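# Move the long cardboard box from desk to counter

## Task

Lift the long cardboard box off the desk and set it down, lying flat, on the counter that stands behind the shelving unit. No part of the box may overhang any edge of the counter. The stacked cartons must stay untouched where they are. The robot must not tip over or finish leaning. The box has to rest there on its own at the end; if the robot is still what keeps it in place, the goal is not met.

## Robot and tools

ROBOT. A Rainbow Robotics RB-Y1. It has a two-wheel differential base with two rear casters (0.66 m long, 0.58 m wide, front edge 0.10 m ahead of the drive axle). It has a folding torso (leg with ankle, knee and hip, then a yawing chest), a pan/tilt head and two 7-joint arms, each ending in a parallel gripper. Cameras: head_camera, left_wrist_camera, right_wrist_camera. Each arm is rated for about 3 kg.

FRAMES. The base frame sits on the floor halfway between the drive wheels: x ahead, y to the left, z up. The result reports chest, left_hand and right_hand in this frame. A hand point is the spot between its finger pads. The fingers extend along the hand's -z and close along its x. Reported hand positions get less accurate the farther the arm reaches. Odometry is the base frame as it was when the scene began. It counts wheel rotation only, so wheel slip shows up as travel. Heading is positive to the left, within -3.142..3.142.

execute_actions. Arguments: "actions" is a list holding one action object, or nothing. An empty list just returns the state and images. Optional "cameras" is a list drawn from head_camera, left_wrist_camera, right_wrist_camera, all. Leaving it out, null or ["all"] gives all three images; [] gives none. One action may contain:
- "base": exactly one key. translate_m is a straight-line offset in metres from where the base now is, forward positive, -3..3. rotate_rad is an in-place turn offset in radians, left/counter-clockwise positive, -3.2..3.2. The base cannot move sideways. A base move that would need more than 8.667 s at its top speed is refused.
- "joints": absolute targets in one flat object keyed by joint name, covering torso, both arms and head together. Angles are in radians. Grippers are in metres of opening between the pads, 0 to 0.1. Ranges: torso_squat_rad 0..1.2 (lowers the chest, kept level); torso_shift_rad -0.3..0.6 (+ moves the hips forward); torso_pitch_rad -0.2..1.4 (+ leans forward); torso_yaw_rad -1.5..1.5 (+ left). Shoulder_pitch ±2.356 (0 hangs; negative raises forward). left_shoulder_roll_rad 0..3.141 (+ outward); right_shoulder_roll_rad -3.141..0 (- outward). Shoulder_yaw ±2.094; elbow -2.617..0.01 (negative bends); forearm_roll ±3.141; wrist_pitch -1.57..1.919 (negative tips the hand forward); hand_roll ±2.705. head_pan_rad ±0.523 (+ left, relative to the chest); head_tilt_rad -0.35..1.57 (+ down). Yaw, forearm and hand rolls use the same sign on both arms. Combined torso limits: squat+shift<=1.52; squat-shift+pitch<=1.57; shift+0.5pitch-0.4squat<=0.7; shift+0.3pitch-0.5squat<=0.39. Going beyond them leaves the torso short of its target and marked off_target.
- "speeds": caps for this action only. translate_m 0.05..0.4 m/s; rotate_rad 0.1..1.509 rad/s. The top values are the defaults.
- "min_time_s" 0.1..8 s: the shortest time any arm or head motion in this action may take.
All motions in an action start at once. An unknown key or out-of-range value rejects the call, and nothing moves. A joint left out of an action may still be driving toward an earlier target.

wait(seconds 0..10): nothing new is commanded. It returns the state and images. zoom_image(camera, region [x0,y0,x1,y1] in pixels, origin top-left, at most 504x504): gives a closer view of that camera's latest full image. read_manual(section "licences"): licence text only. finished_scene(scene): ends the current scene for good, once the robot has held its last command. Pass the current scene number, and call it only when the box rests on the counter by itself.

RESULTS. joint_positions gives the current joint values. Motor temperatures are listed per arm, in joint_positions order. base_status and joint_status report how each commanded motion ended:
- done: the target was reached. For the base this only means the wheels turned as asked, slip or not.
- off_target: the motion settled short and may still be pushing.
- limit_stop_at_<name>: a built-in limit stopped it.
- contact_stop: an arm or the torso met firm resistance. Its whole group (the torso joints, or one arm's seven joints) halts and holds.
- time_out: the motion took far too long.
- stopped_with_arm: the torso halted because an arm hit something.
- limit_stop_at_own_body: a self-collision guard acted before contact was made.
"joint command not followed" plus a "cause:" line means an arm's targets were withheld to avoid self or arm-arm collision; follow the suggested fix. on_its_own lists what this call did not command. Its "held at" value is a held target, not the joint's actual position. After any stop, first back the stopped part away in a separate action, arms before torso. There is one exception: if both hands hold one object and the torso reports contact_stop the instant it starts with nothing in the way, resend every joint of both arms (grippers excluded) at its reported value, then resend the torso. MOTOR HOT appears from 65 °C. At 80 °C an OVER-TEMPERATURE FAULT brakes the robot. A torque fault (contact torque reaching a joint's limit, e.g. elbow 33.1 N m, wrist joints 23) freezes everything for 10 s. In both cases, resend targets afterwards.

GRASPING. To grip, command an opening at least 0.005 m narrower than the object. off_target is then normal.

AVOID. Never let the arms strike or press on each other, fingers and grippers included. A hard press ends the run. The base does not stop at furniture and the wheels may spin. The bent leg can reach past the front of the base, and a leg against furniture can shove the robot backward unseen. Do not hold heavy weight far ahead of the drive wheels, or the robot tips forward. Do not drop, slam or push objects hard. Loose objects may occasionally be nudged by outside disturbances. The robot keeps its last command while you think.

Each tool is called after "Emit:" as name(argument=value, ...), one argument or row to a line, values as JSON.

## Session

Emit:
execute_actions(
  actions=[],
)

Scene clock: 0.00 s.
Motor temperatures (°C, as the motors report them): left_arm=[39 34 32 38 39 45 35] | right_arm=[36 35 39 40 44 47 39]
base_odometry: x=+0.000 y=+0.000 heading=+0.000 (m, m, rad; odometry frame)
base_status: not commanded
joint_positions: torso_squat_rad=+0.350 torso_shift_rad=+0.000 torso_pitch_rad=+0.000 torso_yaw_rad=+0.000 left_shoulder_pitch_rad=-0.002 left_shoulder_roll_rad=+0.030 left_shoulder_yaw_rad=-0.043 left_elbow_rad=-0.126 left_forearm_roll_rad=+0.046 left_wrist_pitch_rad=+0.026 left_hand_roll_rad=-0.010 left_gripper_m=+0.100 right_shoulder_pitch_rad=-0.021 right_shoulder_roll_rad=-0.030 right_shoulder_yaw_rad=-0.017 right_elbow_rad=-0.285 right_forearm_roll_rad=-0.044 right_wrist_pitch_rad=+0.008 right_hand_roll_rad=-0.005 right_gripper_m=+0.100 head_pan_rad=-0.001 head_tilt_rad=+0.401
joint_status: not commanded
chest: x=-0.2281 y=+0.0002 z=+1.2475 quat_wxyz=(+1.000, +0.000, +0.000, +0.000) (m; base frame)
left_hand: x=-0.1712 y=+0.2407 z=+0.5646 quat_wxyz=(+0.999, +0.013, -0.051, -0.005) (m; base frame)
right_hand: x=-0.0772 y=-0.2439 z=+0.5785 quat_wxyz=(+0.989, -0.012, -0.148, -0.028) (m; base frame)
pictures: head_camera, left_wrist_camera, right_wrist_camera
Images, in order (width x height): head_camera 896x504, left_wrist_camera 644x364, right_wrist_camera 644x364.

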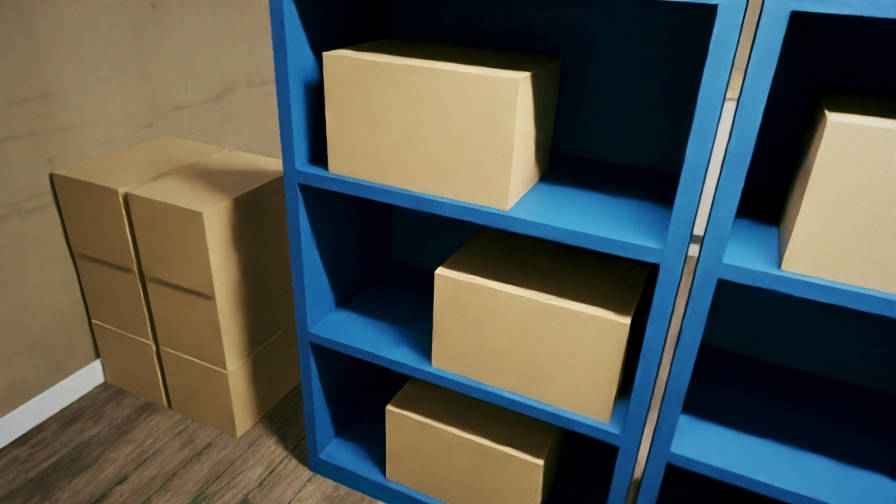

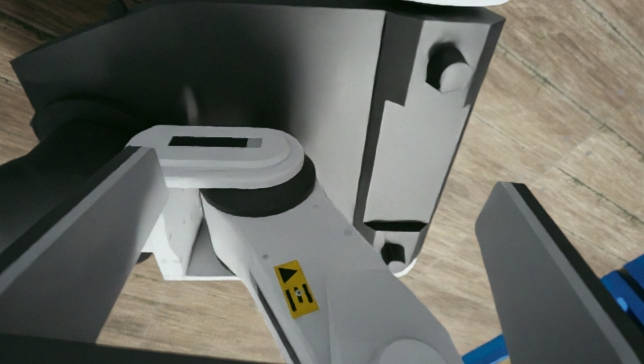

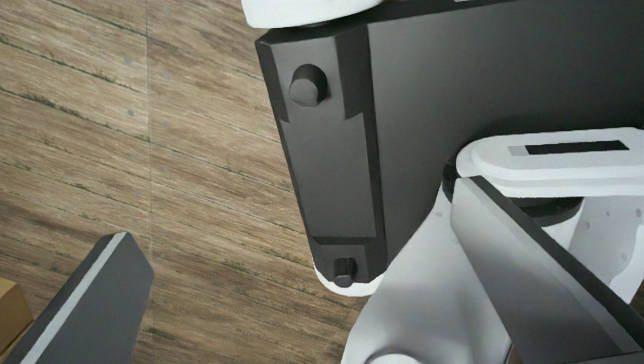

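Look around.

Emit:
execute_actions(
  actions=[
    {"base":{"rotate_rad":-1.3},"joints":{"head_tilt_rad":0.25}},
  ],
  cameras=["head_camera"],
)

Emit:
execute_actions(
  actions=[
    {"base":{"rotate_rad":-1.3}},
  ],
  cameras=["head_camera"],
)

Emit:
execute_actions(
  actions=[
    {"base":{"rotate_rad":-1.3}},
  ],
  cameras=["head_camera"],
)

Emit:
execute_actions(
  actions=[
    {"base":{"rotate_rad":-1.3}},
  ],
  cameras=["head_camera"],
)

Scene clock: 3.73 s.
Motor temperatures (°C, as the motors report them): left_arm=[39 34 32 38 39 45 35] | right_arm=[36 35 39 40 44 47 39]
base_odometry: x=+0.000 y=+0.000 heading=-1.299 (m, m, rad; odometry frame)
base_status: done
joint_positions: torso_squat_rad=+0.350 torso_shift_rad=+0.000 torso_pitch_rad=+0.000 torso_yaw_rad=+0.000 left_shoulder_pitch_rad=-0.002 left_shoulder_roll_rad=+0.030 left_shoulder_yaw_rad=-0.043 left_elbow_rad=-0.126 left_forearm_roll_rad=+0.046 left_wrist_pitch_rad=+0.026 left_hand_roll_rad=-0.010 left_gripper_m=+0.100 right_shoulder_pitch_rad=-0.021 right_shoulder_roll_rad=-0.030 right_shoulder_yaw_rad=-0.017 right_elbow_rad=-0.285 right_forearm_roll_rad=-0.044 right_wrist_pitch_rad=+0.008 right_hand_roll_rad=-0.005 right_gripper_m=+0.100 head_pan_rad=-0.001 head_tilt_rad=+0.250
joint_status: all done
chest: x=-0.2282 y=+0.0002 z=+1.2475 quat_wxyz=(+1.000, +0.000, +0.000, +0.000) (m; base frame)
left_hand: x=-0.1712 y=+0.2407 z=+0.5646 quat_wxyz=(+0.999, +0.013, -0.051, -0.005) (m; base frame)
right_hand: x=-0.0772 y=-0.2439 z=+0.5786 quat_wxyz=(+0.989, -0.012, -0.148, -0.028) (m; base frame)
pictures: head_camera
Images, in order (width x height): head_camera 896x504.

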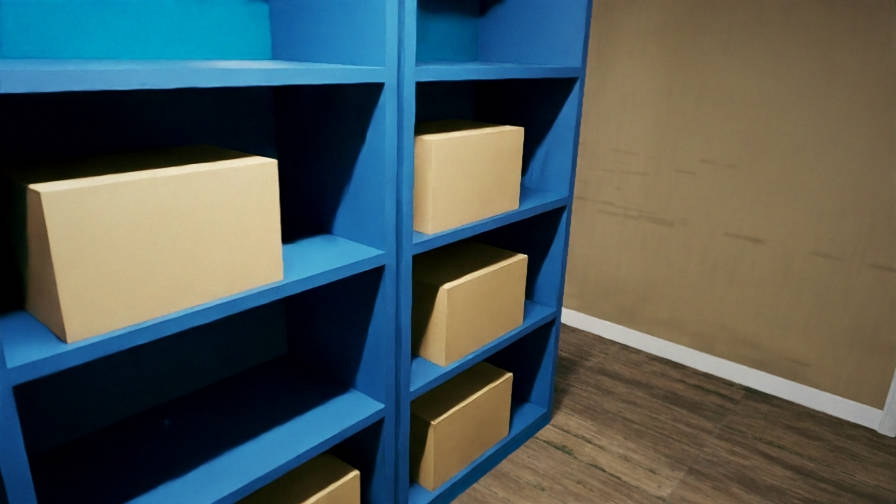

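Scene clock: 7.33 s.
Motor temperatures (°C, as the motors report them): left_arm=[39 34 32 38 39 45 35] | right_arm=[36 35 39 41 44 47 39]
base_odometry: x=+0.000 y=+0.000 heading=-2.599 (m, m, rad; odometry frame)
base_status: done
joint_positions: torso_squat_rad=+0.350 torso_shift_rad=+0.000 torso_pitch_rad=+0.000 torso_yaw_rad=+0.000 left_shoulder_pitch_rad=-0.002 left_shoulder_roll_rad=+0.030 left_shoulder_yaw_rad=-0.043 left_elbow_rad=-0.126 left_forearm_roll_rad=+0.046 left_wrist_pitch_rad=+0.026 left_hand_roll_rad=-0.010 left_gripper_m=+0.100 right_shoulder_pitch_rad=-0.021 right_shoulder_roll_rad=-0.030 right_shoulder_yaw_rad=-0.017 right_elbow_rad=-0.285 right_forearm_roll_rad=-0.044 right_wrist_pitch_rad=+0.008 right_hand_roll_rad=-0.005 right_gripper_m=+0.100 head_pan_rad=-0.001 head_tilt_rad=+0.250
joint_status: not commanded
chest: x=-0.2282 y=+0.0002 z=+1.2475 quat_wxyz=(+1.000, +0.000, +0.000, +0.000) (m; base frame)
left_hand: x=-0.1712 y=+0.2407 z=+0.5646 quat_wxyz=(+0.999, +0.013, -0.051, -0.005) (m; base frame)
right_hand: x=-0.0772 y=-0.2439 z=+0.5786 quat_wxyz=(+0.988, -0.012, -0.148, -0.028) (m; base frame)
pictures: head_camera
Images, in order (width x height): head_camera 896x504.

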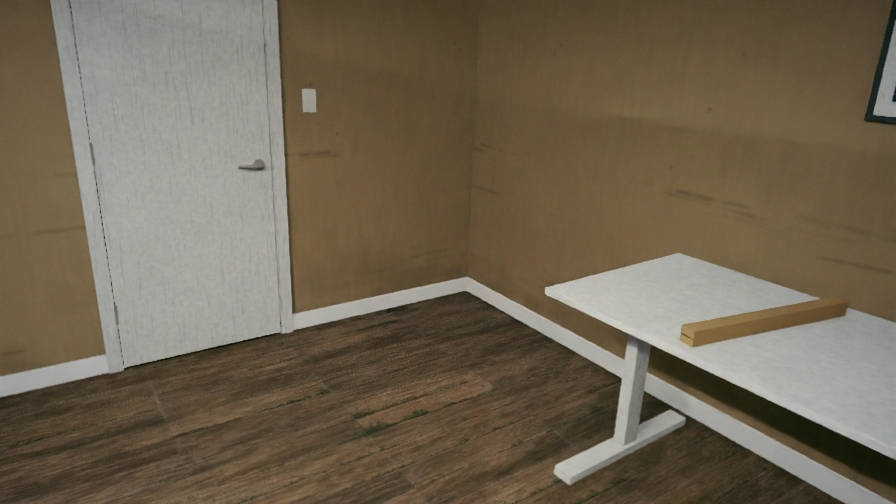

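Scene clock: 10.93 s.
Motor temperatures (°C, as the motors report them): left_arm=[39 34 32 38 39 45 35] | right_arm=[36 35 39 41 44 47 39]
base_odometry: x=+0.000 y=+0.000 heading=+2.385 (m, m, rad; odometry frame)
base_status: done
joint_positions: torso_squat_rad=+0.350 torso_shift_rad=+0.000 torso_pitch_rad=+0.000 torso_yaw_rad=+0.000 left_shoulder_pitch_rad=-0.002 left_shoulder_roll_rad=+0.030 left_shoulder_yaw_rad=-0.043 left_elbow_rad=-0.126 left_forearm_roll_rad=+0.046 left_wrist_pitch_rad=+0.026 left_hand_roll_rad=-0.010 left_gripper_m=+0.100 right_shoulder_pitch_rad=-0.021 right_shoulder_roll_rad=-0.030 right_shoulder_yaw_rad=-0.017 right_elbow_rad=-0.285 right_forearm_roll_rad=-0.044 right_wrist_pitch_rad=+0.008 right_hand_roll_rad=-0.005 right_gripper_m=+0.100 head_pan_rad=-0.001 head_tilt_rad=+0.250
joint_status: not commanded
chest: x=-0.2282 y=+0.0002 z=+1.2475 quat_wxyz=(+1.000, +0.000, +0.000, +0.000) (m; base frame)
left_hand: x=-0.1712 y=+0.2407 z=+0.5646 quat_wxyz=(+0.999, +0.013, -0.051, -0.005) (m; base frame)
right_hand: x=-0.0772 y=-0.2439 z=+0.5786 quat_wxyz=(+0.988, -0.012, -0.148, -0.028) (m; base frame)
pictures: head_camera
Images, in order (width x height): head_camera 896x504.

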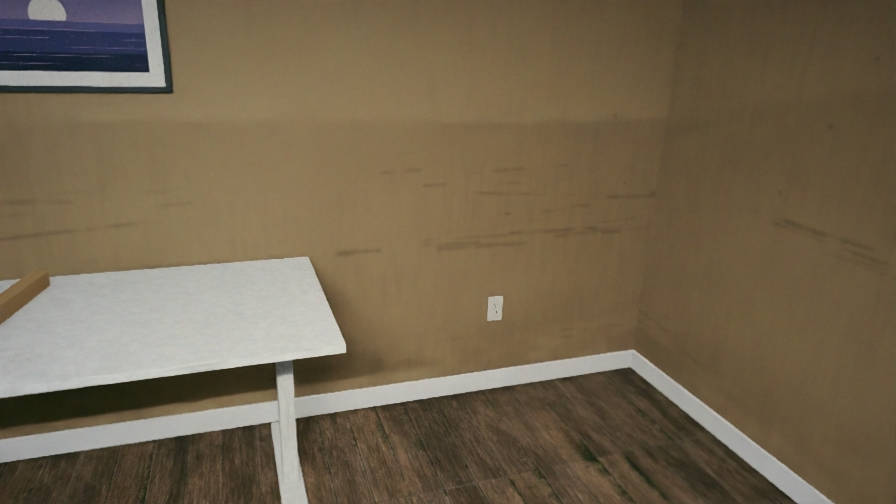

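Scene clock: 14.53 s.
Motor temperatures (°C, as the motors report them): left_arm=[39 34 32 38 39 45 35] | right_arm=[36 35 39 41 44 47 39]
base_odometry: x=+0.000 y=+0.000 heading=+1.086 (m, m, rad; odometry frame)
base_status: done
joint_positions: torso_squat_rad=+0.350 torso_shift_rad=+0.000 torso_pitch_rad=+0.000 torso_yaw_rad=+0.000 left_shoulder_pitch_rad=-0.002 left_shoulder_roll_rad=+0.030 left_shoulder_yaw_rad=-0.043 left_elbow_rad=-0.126 left_forearm_roll_rad=+0.046 left_wrist_pitch_rad=+0.026 left_hand_roll_rad=-0.010 left_gripper_m=+0.100 right_shoulder_pitch_rad=-0.021 right_shoulder_roll_rad=-0.030 right_shoulder_yaw_rad=-0.017 right_elbow_rad=-0.285 right_forearm_roll_rad=-0.044 right_wrist_pitch_rad=+0.008 right_hand_roll_rad=-0.005 right_gripper_m=+0.100 head_pan_rad=-0.001 head_tilt_rad=+0.250
joint_status: not commanded
chest: x=-0.2282 y=+0.0002 z=+1.2475 quat_wxyz=(+1.000, +0.000, +0.000, +0.000) (m; base frame)
left_hand: x=-0.1712 y=+0.2407 z=+0.5646 quat_wxyz=(+0.999, +0.013, -0.051, -0.005) (m; base frame)
right_hand: x=-0.0772 y=-0.2439 z=+0.5786 quat_wxyz=(+0.988, -0.012, -0.148, -0.028) (m; base frame)
pictures: head_camera
Images, in order (width x height): head_camera 896x504.

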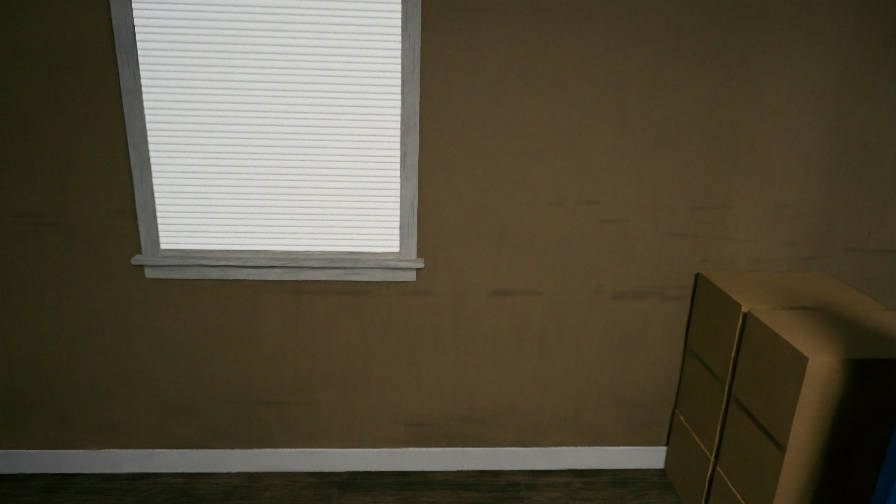

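Emit:
execute_actions(
  actions=[
    {"base":{"rotate_rad":3.127}},
  ],
  cameras=[],
)

Emit:
execute_actions(
  actions=[
    {"base":{"translate_m":1.1}},
  ],
  cameras=[],
)

Emit:
execute_actions(
  actions=[
    {"base":{"rotate_rad":-1.571},"joints":{"head_tilt_rad":0.5,"right_shoulder_pitch_rad":-0.3,"right_elbow_rad":-2.0,"right_wrist_pitch_rad":1.2,"left_shoulder_pitch_rad":0,"left_elbow_rad":-0.3}},
  ],
  cameras=[],
)

Emit:
execute_actions(
  actions=[
    {"base":{"translate_m":0.7}},
  ],
  cameras=["head_camera"],
)

Scene clock: 20.33 s.
Motor temperatures (°C, as the motors report them): left_arm=[39 34 32 38 39 45 35] | right_arm=[36 35 39 41 44 47 39]
base_odometry: x=+0.000 y=+0.000 heading=-2.071 (m, m, rad; odometry frame)
base_status: done
joint_positions: torso_squat_rad=+0.350 torso_shift_rad=+0.000 torso_pitch_rad=+0.000 torso_yaw_rad=+0.000 left_shoulder_pitch_rad=-0.002 left_shoulder_roll_rad=+0.030 left_shoulder_yaw_rad=-0.043 left_elbow_rad=-0.126 left_forearm_roll_rad=+0.046 left_wrist_pitch_rad=+0.026 left_hand_roll_rad=-0.010 left_gripper_m=+0.100 right_shoulder_pitch_rad=-0.021 right_shoulder_roll_rad=-0.030 right_shoulder_yaw_rad=-0.017 right_elbow_rad=-0.285 right_forearm_roll_rad=-0.044 right_wrist_pitch_rad=+0.008 right_hand_roll_rad=-0.005 right_gripper_m=+0.100 head_pan_rad=-0.001 head_tilt_rad=+0.250
joint_status: not commanded
chest: x=-0.2282 y=+0.0001 z=+1.2475 quat_wxyz=(+1.000, +0.000, +0.000, +0.000) (m; base frame)
left_hand: x=-0.1712 y=+0.2407 z=+0.5646 quat_wxyz=(+0.999, +0.013, -0.051, -0.005) (m; base frame)
right_hand: x=-0.0772 y=-0.2439 z=+0.5786 quat_wxyz=(+0.988, -0.012, -0.148, -0.028) (m; base frame)
pictures: none
No camera images: the call's "cameras" was empty. Leave "cameras" out to get every camera's image.

Scene clock: 24.53 s.
Motor temperatures (°C, as the motors report them): left_arm=[39 34 32 38 39 45 35] | right_arm=[36 35 39 41 44 47 39]
base_odometry: x=-0.527 y=-0.965 heading=-2.070 (m, m, rad; odometry frame)
base_status: done
joint_positions: torso_squat_rad=+0.350 torso_shift_rad=+0.000 torso_pitch_rad=+0.000 torso_yaw_rad=+0.000 left_shoulder_pitch_rad=-0.003 left_shoulder_roll_rad=+0.030 left_shoulder_yaw_rad=-0.043 left_elbow_rad=-0.126 left_forearm_roll_rad=+0.046 left_wrist_pitch_rad=+0.026 left_hand_roll_rad=-0.010 left_gripper_m=+0.100 right_shoulder_pitch_rad=-0.021 right_shoulder_roll_rad=-0.030 right_shoulder_yaw_rad=-0.017 right_elbow_rad=-0.285 right_forearm_roll_rad=-0.044 right_wrist_pitch_rad=+0.008 right_hand_roll_rad=-0.005 right_gripper_m=+0.100 head_pan_rad=-0.001 head_tilt_rad=+0.250
joint_status: not commanded
chest: x=-0.2281 y=+0.0001 z=+1.2475 quat_wxyz=(+1.000, +0.000, +0.000, +0.000) (m; base frame)
left_hand: x=-0.1711 y=+0.2407 z=+0.5646 quat_wxyz=(+0.999, +0.013, -0.051, -0.005) (m; base frame)
right_hand: x=-0.0772 y=-0.2439 z=+0.5785 quat_wxyz=(+0.989, -0.012, -0.148, -0.028) (m; base frame)
pictures: none
No camera images: the call's "cameras" was empty. Leave "cameras" out to get every camera's image.

Scene clock: 28.40 s.
Motor temperatures (°C, as the motors report them): left_arm=[39 34 32 38 39 45 35] | right_arm=[36 35 39 41 44 47 39]
base_odometry: x=-0.527 y=-0.965 heading=+2.642 (m, m, rad; odometry frame)
base_status: done
joint_positions: torso_squat_rad=+0.350 torso_shift_rad=+0.000 torso_pitch_rad=+0.000 torso_yaw_rad=+0.000 left_shoulder_pitch_rad=+0.000 left_shoulder_roll_rad=+0.030 left_shoulder_yaw_rad=-0.043 left_elbow_rad=-0.300 left_forearm_roll_rad=+0.046 left_wrist_pitch_rad=+0.026 left_hand_roll_rad=-0.010 left_gripper_m=+0.100 right_shoulder_pitch_rad=-0.300 right_shoulder_roll_rad=-0.030 right_shoulder_yaw_rad=-0.017 right_elbow_rad=-2.000 right_forearm_roll_rad=-0.044 right_wrist_pitch_rad=+1.200 right_hand_roll_rad=-0.005 right_gripper_m=+0.100 head_pan_rad=-0.001 head_tilt_rad=+0.500
joint_status: all done
chest: x=-0.2282 y=+0.0002 z=+1.2475 quat_wxyz=(+1.000, +0.000, +0.000, +0.000) (m; base frame)
left_hand: x=-0.0890 y=+0.2368 z=+0.5759 quat_wxyz=(+0.991, +0.009, -0.136, -0.006) (m; base frame)
right_hand: x=+0.2944 y=-0.1792 z=+1.1063 quat_wxyz=(+0.856, +0.026, -0.514, +0.044) (m; base frame)
pictures: none
No camera images: the call's "cameras" was empty. Leave "cameras" out to get every camera's image.

Scene clock: 31.70 s.
Motor temperatures (°C, as the motors report them): left_arm=[39 34 32 38 39 45 35] | right_arm=[36 35 39 41 44 47 39]
base_odometry: x=-1.141 y=-0.630 heading=+2.642 (m, m, rad; odometry frame)
base_status: done
joint_positions: torso_squat_rad=+0.350 torso_shift_rad=+0.000 torso_pitch_rad=+0.000 torso_yaw_rad=+0.000 left_shoulder_pitch_rad=+0.000 left_shoulder_roll_rad=+0.030 left_shoulder_yaw_rad=-0.043 left_elbow_rad=-0.300 left_forearm_roll_rad=+0.046 left_wrist_pitch_rad=+0.026 left_hand_roll_rad=-0.010 left_gripper_m=+0.100 right_shoulder_pitch_rad=-0.300 right_shoulder_roll_rad=-0.030 right_shoulder_yaw_rad=-0.017 right_elbow_rad=-2.000 right_forearm_roll_rad=-0.044 right_wrist_pitch_rad=+1.200 right_hand_roll_rad=-0.005 right_gripper_m=+0.100 head_pan_rad=-0.001 head_tilt_rad=+0.500
joint_status: not commanded
chest: x=-0.2281 y=+0.0002 z=+1.2475 quat_wxyz=(+1.000, +0.000, +0.000, +0.000) (m; base frame)
left_hand: x=-0.0890 y=+0.2368 z=+0.5759 quat_wxyz=(+0.991, +0.009, -0.136, -0.006) (m; base frame)
right_hand: x=+0.2945 y=-0.1792 z=+1.1063 quat_wxyz=(+0.856, +0.026, -0.514, +0.044) (m; base frame)
pictures: head_camera
Images, in order (width x height): head_camera 896x504.

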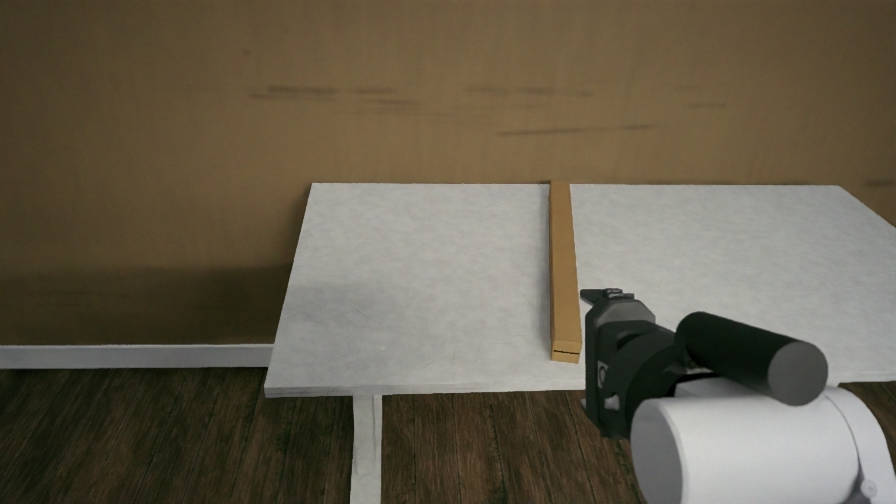

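Emit:
execute_actions(
  actions=[
    {"joints":{"torso_shift_rad":0.3,"torso_pitch_rad":0.5,"right_shoulder_pitch_rad":-1.4,"right_shoulder_roll_rad":-0.2,"right_shoulder_yaw_rad":0,"right_elbow_rad":-1.0,"right_forearm_roll_rad":0,"right_wrist_pitch_rad":1.85,"right_hand_roll_rad":1.57,"left_shoulder_pitch_rad":0.3,"left_elbow_rad":-0.3,"head_tilt_rad":0.4}},
  ],
)

Scene clock: 35.30 s.
Motor temperatures (°C, as the motors report them): left_arm=[39 34 32 38 39 45 35] | right_arm=[36 35 39 41 44 47 39]
base_odometry: x=-1.141 y=-0.630 heading=+2.642 (m, m, rad; odometry frame)
base_status: not commanded
joint_positions: torso_squat_rad=+0.350 torso_shift_rad=+0.300 torso_pitch_rad=+0.500 torso_yaw_rad=+0.000 left_shoulder_pitch_rad=+0.300 left_shoulder_roll_rad=+0.030 left_shoulder_yaw_rad=-0.043 left_elbow_rad=-0.300 left_forearm_roll_rad=+0.046 left_wrist_pitch_rad=+0.026 left_hand_roll_rad=-0.010 left_gripper_m=+0.100 right_shoulder_pitch_rad=-1.400 right_shoulder_roll_rad=-0.200 right_shoulder_yaw_rad=+0.000 right_elbow_rad=-1.000 right_forearm_roll_rad=+0.000 right_wrist_pitch_rad=+1.850 right_hand_roll_rad=+1.570 right_gripper_m=+0.100 head_pan_rad=-0.001 head_tilt_rad=+0.400
joint_status: all done
chest: x=+0.1147 y=+0.0001 z=+1.1802 quat_wxyz=(+0.969, +0.000, +0.247, +0.000) (m; base frame)
left_hand: x=-0.2795 y=+0.2400 z=+0.6204 quat_wxyz=(+0.967, +0.025, +0.252, +0.038) (m; base frame)
right_hand: x=+0.6340 y=-0.1522 z=+0.9063 quat_wxyz=(+0.595, -0.081, +0.064, +0.797) (m; base frame)
pictures: head_camera, left_wrist_camera, right_wrist_camera
Images, in order (width x height): head_camera 896x504, left_wrist_camera 644x364, right_wrist_camera 644x364.

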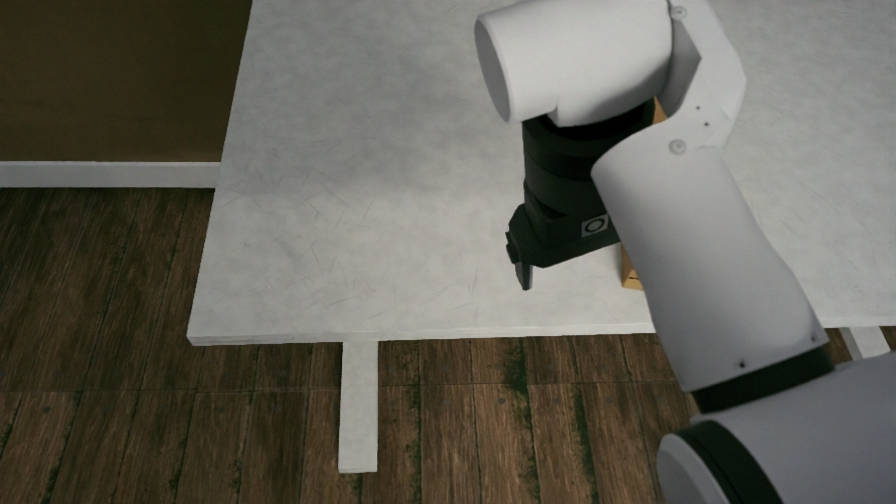

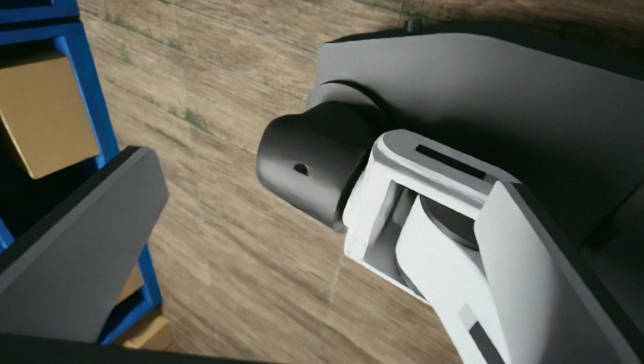

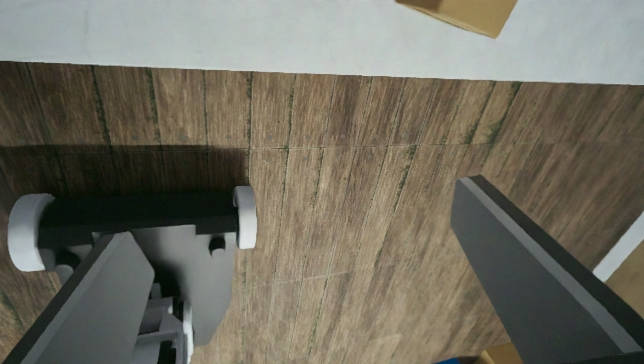

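Emit:
execute_actions(
  actions=[
    {"joints":{"right_shoulder_roll_rad":-0.5,"right_hand_roll_rad":-1.57,"head_pan_rad":-0.2},"base":{"translate_m":0.3}},
  ],
)

Scene clock: 38.17 s.
Motor temperatures (°C, as the motors report them): left_arm=[39 34 32 38 39 45 35] | right_arm=[37 35 39 41 44 47 39]
base_odometry: x=-1.405 y=-0.486 heading=+2.642 (m, m, rad; odometry frame)
base_status: done
joint_positions: torso_squat_rad=+0.350 torso_shift_rad=+0.300 torso_pitch_rad=+0.500 torso_yaw_rad=+0.000 left_shoulder_pitch_rad=+0.300 left_shoulder_roll_rad=+0.030 left_shoulder_yaw_rad=-0.043 left_elbow_rad=-0.300 left_forearm_roll_rad=+0.046 left_wrist_pitch_rad=+0.026 left_hand_roll_rad=-0.010 left_gripper_m=+0.100 right_shoulder_pitch_rad=-1.400 right_shoulder_roll_rad=-0.500 right_shoulder_yaw_rad=+0.000 right_elbow_rad=-1.000 right_forearm_roll_rad=+0.000 right_wrist_pitch_rad=+1.850 right_hand_roll_rad=-1.570 right_gripper_m=+0.100 head_pan_rad=-0.200 head_tilt_rad=+0.400
joint_status: all done
chest: x=+0.1147 y=+0.0001 z=+1.1802 quat_wxyz=(+0.969, +0.000, +0.247, +0.000) (m; base frame)
left_hand: x=-0.2795 y=+0.2400 z=+0.6204 quat_wxyz=(+0.967, +0.025, +0.252, +0.038) (m; base frame)
right_hand: x=+0.6629 y=-0.3186 z=+0.9596 quat_wxyz=(+0.714, -0.113, -0.166, -0.671) (m; base frame)
pictures: head_camera, left_wrist_camera, right_wrist_camera
Images, in order (width x height): head_camera 896x504, left_wrist_camera 644x364, right_wrist_camera 644x364.

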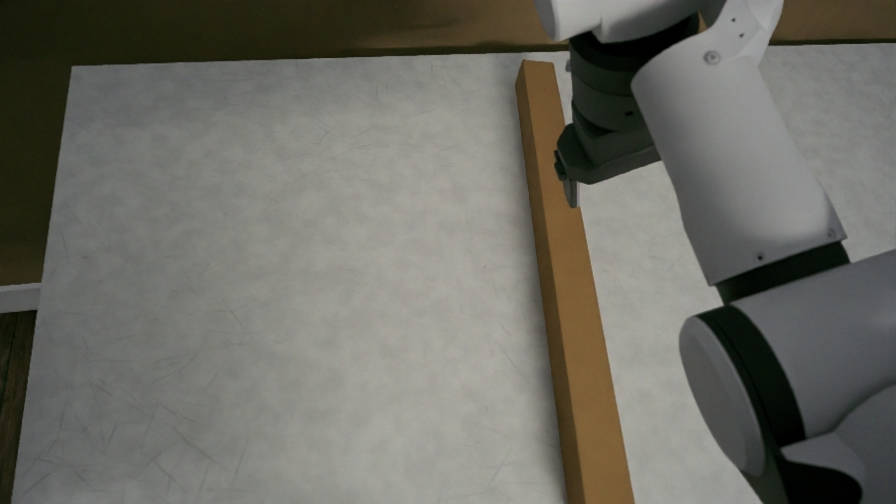

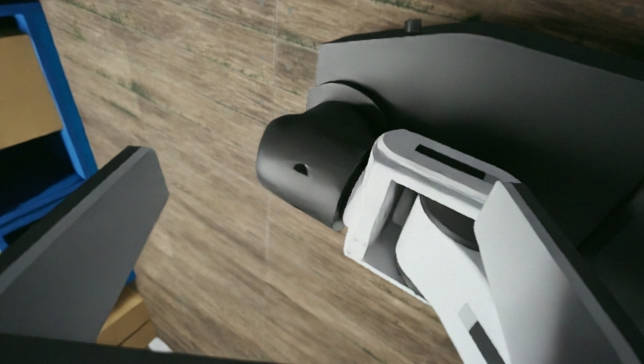

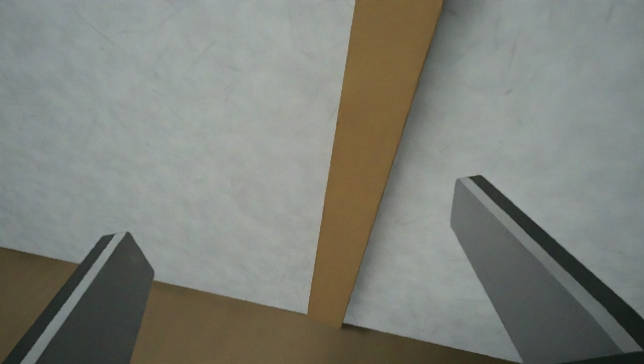

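Emit:
execute_actions(
  actions=[
    {"joints":{"right_shoulder_roll_rad":-0.62,"right_forearm_roll_rad":-0.5,"head_pan_rad":-0.3},"base":{"translate_m":0.17}},
  ],
)

Scene clock: 39.93 s.
Motor temperatures (°C, as the motors report them): left_arm=[39 34 32 38 39 45 35] | right_arm=[37 35 39 41 44 47 39]
base_odometry: x=-1.554 y=-0.405 heading=+2.642 (m, m, rad; odometry frame)
base_status: done
joint_positions: torso_squat_rad=+0.350 torso_shift_rad=+0.300 torso_pitch_rad=+0.500 torso_yaw_rad=+0.000 left_shoulder_pitch_rad=+0.300 left_shoulder_roll_rad=+0.030 left_shoulder_yaw_rad=-0.043 left_elbow_rad=-0.300 left_forearm_roll_rad=+0.046 left_wrist_pitch_rad=+0.026 left_hand_roll_rad=-0.010 left_gripper_m=+0.100 right_shoulder_pitch_rad=-1.400 right_shoulder_roll_rad=-0.620 right_shoulder_yaw_rad=+0.000 right_elbow_rad=-1.000 right_forearm_roll_rad=-0.500 right_wrist_pitch_rad=+1.850 right_hand_roll_rad=-1.570 right_gripper_m=+0.100 head_pan_rad=-0.300 head_tilt_rad=+0.400
joint_status: all done
chest: x=+0.1147 y=+0.0001 z=+1.1802 quat_wxyz=(+0.969, +0.000, +0.247, +0.000) (m; base frame)
left_hand: x=-0.2795 y=+0.2400 z=+0.6204 quat_wxyz=(+0.967, +0.025, +0.252, +0.038) (m; base frame)
right_hand: x=+0.6586 y=-0.2766 z=+0.9637 quat_wxyz=(+0.750, +0.025, -0.023, -0.661) (m; base frame)
pictures: head_camera, left_wrist_camera, right_wrist_camera
Images, in order (width x height): head_camera 896x504, left_wrist_camera 644x364, right_wrist_camera 644x364.

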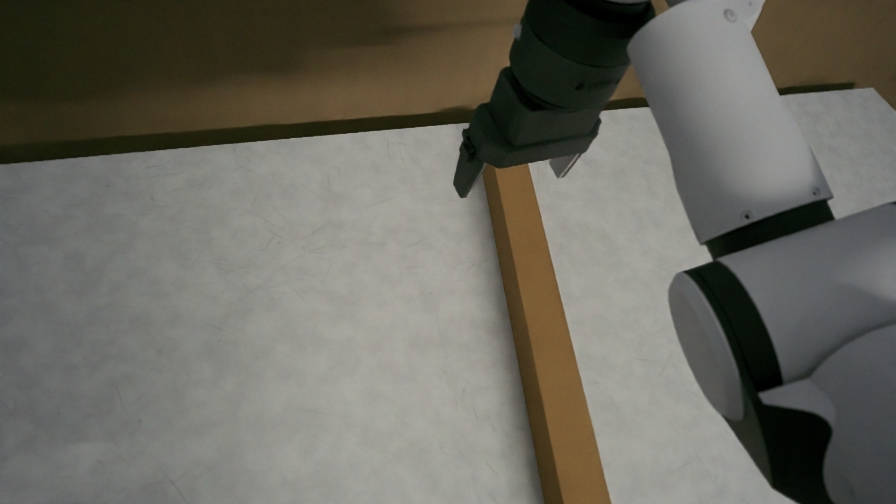

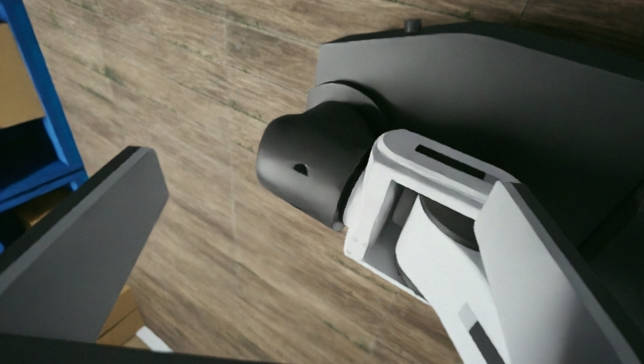

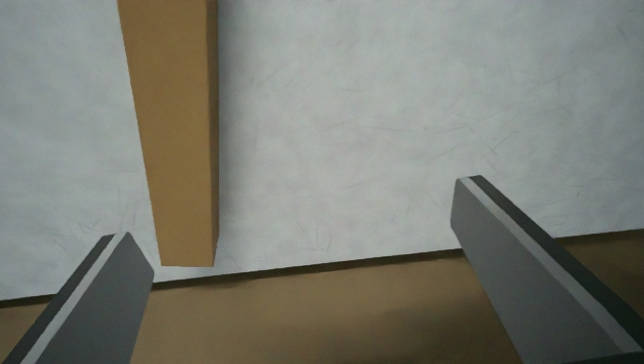

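Emit:
execute_actions(
  actions=[
    {"joints":{"torso_yaw_rad":-0.13,"torso_squat_rad":0.6,"right_hand_roll_rad":-1.5}},
  ],
)

Scene clock: 41.70 s.
Motor temperatures (°C, as the motors report them): left_arm=[39 34 32 38 39 45 35] | right_arm=[37 35 39 41 44 47 39]
base_odometry: x=-1.554 y=-0.405 heading=+2.642 (m, m, rad; odometry frame)
base_status: not commanded
joint_positions: torso_squat_rad=+0.600 torso_shift_rad=+0.300 torso_pitch_rad=+0.500 torso_yaw_rad=-0.130 left_shoulder_pitch_rad=+0.300 left_shoulder_roll_rad=+0.030 left_shoulder_yaw_rad=-0.043 left_elbow_rad=-0.300 left_forearm_roll_rad=+0.046 left_wrist_pitch_rad=+0.026 left_hand_roll_rad=-0.010 left_gripper_m=+0.100 right_shoulder_pitch_rad=-1.400 right_shoulder_roll_rad=-0.620 right_shoulder_yaw_rad=+0.000 right_elbow_rad=-1.000 right_forearm_roll_rad=-0.500 right_wrist_pitch_rad=+1.850 right_hand_roll_rad=-1.500 right_gripper_m=+0.100 head_pan_rad=-0.300 head_tilt_rad=+0.400
joint_status: all done
chest: x=+0.0910 y=+0.0001 z=+1.1040 quat_wxyz=(+0.967, -0.016, +0.247, -0.063) (m; base frame)
left_hand: x=-0.2752 y=+0.2480 z=+0.5289 quat_wxyz=(+0.968, +0.010, +0.251, -0.025) (m; base frame)
right_hand: x=+0.5992 y=-0.3495 z=+0.9072 quat_wxyz=(+0.735, -0.002, -0.045, -0.676) (m; base frame)
pictures: head_camera, left_wrist_camera, right_wrist_camera
Images, in order (width x height): head_camera 896x504, left_wrist_camera 644x364, right_wrist_camera 644x364.

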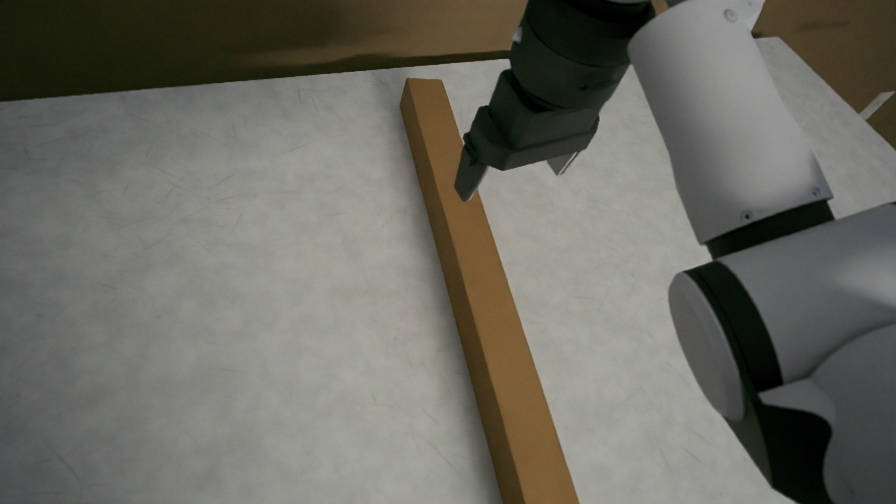

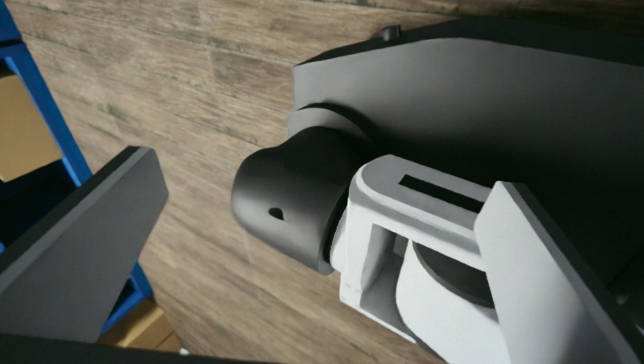

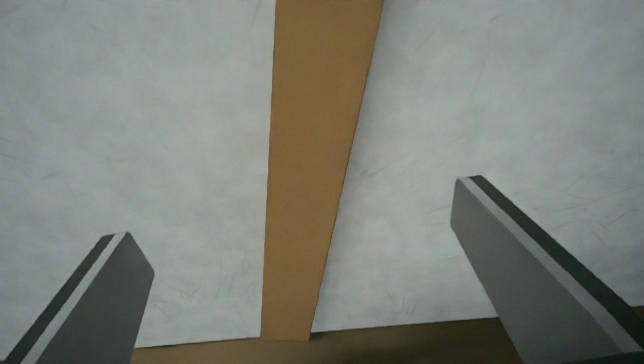

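Emit:
execute_actions(
  actions=[
    {"joints":{"right_shoulder_pitch_rad":-1.2,"right_wrist_pitch_rad":1.66},"base":{"translate_m":0.06}},
  ],
)

Scene clock: 42.93 s.
Motor temperatures (°C, as the motors report them): left_arm=[39 34 32 38 39 45 35] | right_arm=[37 35 39 41 44 47 39]
base_odometry: x=-1.607 y=-0.376 heading=+2.642 (m, m, rad; odometry frame)
base_status: done
joint_positions: torso_squat_rad=+0.600 torso_shift_rad=+0.300 torso_pitch_rad=+0.500 torso_yaw_rad=-0.130 left_shoulder_pitch_rad=+0.300 left_shoulder_roll_rad=+0.030 left_shoulder_yaw_rad=-0.043 left_elbow_rad=-0.300 left_forearm_roll_rad=+0.046 left_wrist_pitch_rad=+0.026 left_hand_roll_rad=-0.010 left_gripper_m=+0.100 right_shoulder_pitch_rad=-1.200 right_shoulder_roll_rad=-0.620 right_shoulder_yaw_rad=+0.000 right_elbow_rad=-1.000 right_forearm_roll_rad=-0.500 right_wrist_pitch_rad=+1.660 right_hand_roll_rad=-1.500 right_gripper_m=+0.100 head_pan_rad=-0.300 head_tilt_rad=+0.400
joint_status: all done
chest: x=+0.0911 y=+0.0001 z=+1.1040 quat_wxyz=(+0.967, -0.016, +0.247, -0.063) (m; base frame)
left_hand: x=-0.2752 y=+0.2480 z=+0.5290 quat_wxyz=(+0.968, +0.010, +0.251, -0.025) (m; base frame)
right_hand: x=+0.5718 y=-0.3885 z=+0.8217 quat_wxyz=(+0.715, -0.008, -0.051, -0.697) (m; base frame)
pictures: head_camera, left_wrist_camera, right_wrist_camera
Images, in order (width x height): head_camera 896x504, left_wrist_camera 644x364, right_wrist_camera 644x364.

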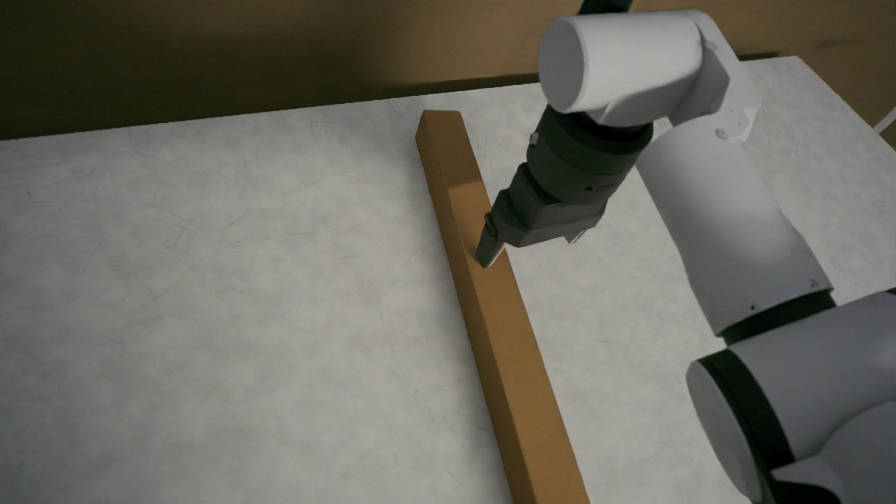

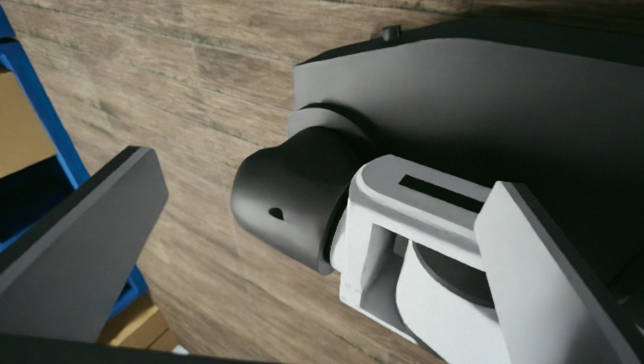

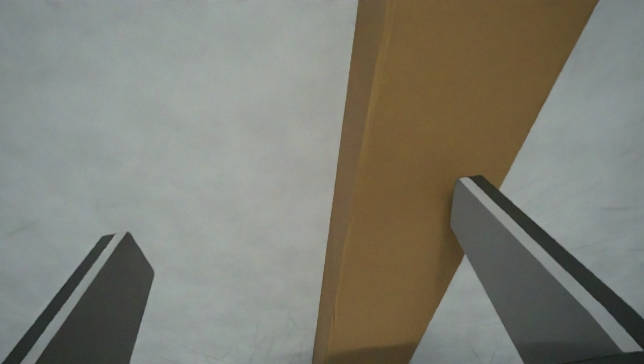

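Emit:
execute_actions(
  actions=[
    {"joints":{"torso_yaw_rad":-0.04,"right_hand_roll_rad":-1.57}},
  ],
  cameras=["right_wrist_camera"],
)

Emit:
execute_actions(
  actions=[
    {"joints":{"torso_squat_rad":0.76}},
  ],
)

Scene clock: 43.83 s.
Motor temperatures (°C, as the motors report them): left_arm=[39 34 32 38 39 45 35] | right_arm=[37 35 39 41 44 47 39]
base_odometry: x=-1.606 y=-0.376 heading=+2.642 (m, m, rad; odometry frame)
base_status: not commanded
joint_positions: torso_squat_rad=+0.600 torso_shift_rad=+0.300 torso_pitch_rad=+0.500 torso_yaw_rad=-0.040 left_shoulder_pitch_rad=+0.300 left_shoulder_roll_rad=+0.030 left_shoulder_yaw_rad=-0.043 left_elbow_rad=-0.300 left_forearm_roll_rad=+0.046 left_wrist_pitch_rad=+0.026 left_hand_roll_rad=-0.010 left_gripper_m=+0.100 right_shoulder_pitch_rad=-1.200 right_shoulder_roll_rad=-0.620 right_shoulder_yaw_rad=+0.000 right_elbow_rad=-1.000 right_forearm_roll_rad=-0.500 right_wrist_pitch_rad=+1.660 right_hand_roll_rad=-1.570 right_gripper_m=+0.100 head_pan_rad=-0.300 head_tilt_rad=+0.400
joint_status: all done
chest: x=+0.0911 y=+0.0001 z=+1.1040 quat_wxyz=(+0.969, -0.005, +0.247, -0.019) (m; base frame)
left_hand: x=-0.2947 y=+0.2429 z=+0.5396 quat_wxyz=(+0.967, +0.021, +0.252, +0.019) (m; base frame)
right_hand: x=+0.6004 y=-0.3369 z=+0.8061 quat_wxyz=(+0.718, +0.011, -0.036, -0.695) (m; base frame)
pictures: right_wrist_camera
Images, in order (width x height): right_wrist_camera 644x364.

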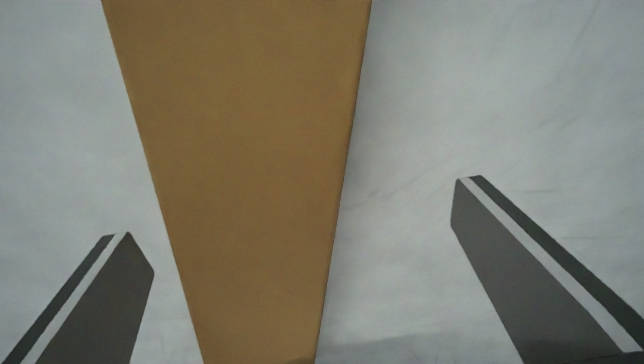

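Scene clock: 45.03 s.
Motor temperatures (°C, as the motors report them): left_arm=[39 34 32 38 39 45 35] | right_arm=[37 35 39 41 44 47 39]
base_odometry: x=-1.606 y=-0.376 heading=+2.642 (m, m, rad; odometry frame)
base_status: not commanded
joint_positions: torso_squat_rad=+0.725 torso_shift_rad=+0.298 torso_pitch_rad=+0.494 torso_yaw_rad=-0.040 left_shoulder_pitch_rad=+0.300 left_shoulder_roll_rad=+0.030 left_shoulder_yaw_rad=-0.043 left_elbow_rad=-0.300 left_forearm_roll_rad=+0.046 left_wrist_pitch_rad=+0.026 left_hand_roll_rad=-0.010 left_gripper_m=+0.100 right_shoulder_pitch_rad=-1.204 right_shoulder_roll_rad=-0.622 right_shoulder_yaw_rad=-0.002 right_elbow_rad=-1.003 right_forearm_roll_rad=-0.500 right_wrist_pitch_rad=+1.660 right_hand_roll_rad=-1.570 right_gripper_m=+0.100 head_pan_rad=-0.300 head_tilt_rad=+0.400
joint_status: torso_squat_rad contact_stop (moved +0.125 of +0.160)
on_its_own: torso_squat_rad is held at +0.725, not at your +0.760, since a contact_stop
chest: x=+0.0723 y=+0.0004 z=+1.0539 quat_wxyz=(+0.969, -0.005, +0.244, -0.020) (m; base frame)
left_hand: x=-0.3098 y=+0.2428 z=+0.4869 quat_wxyz=(+0.968, +0.020, +0.249, +0.019) (m; base frame)
right_hand: x=+0.5857 y=-0.3369 z=+0.7625 quat_wxyz=(+0.718, +0.016, -0.041, -0.695) (m; base frame)
pictures: head_camera, left_wrist_camera, right_wrist_camera
Images, in order (width x height): head_camera 896x504, left_wrist_camera 644x364, right_wrist_camera 644x364.

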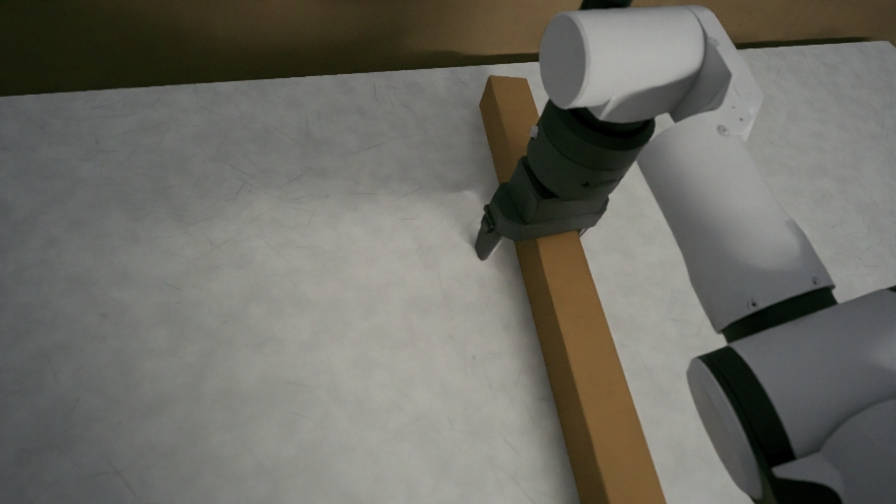

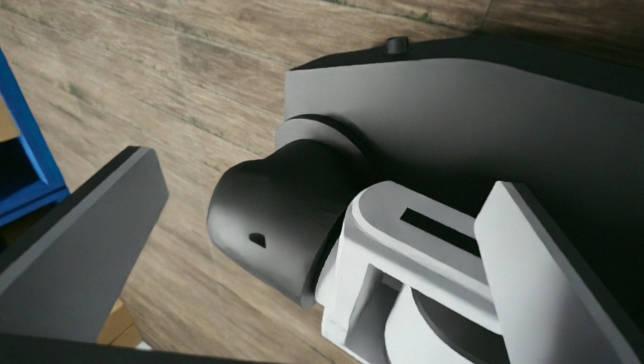

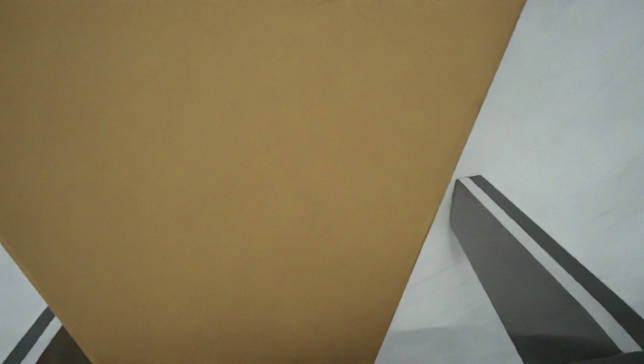

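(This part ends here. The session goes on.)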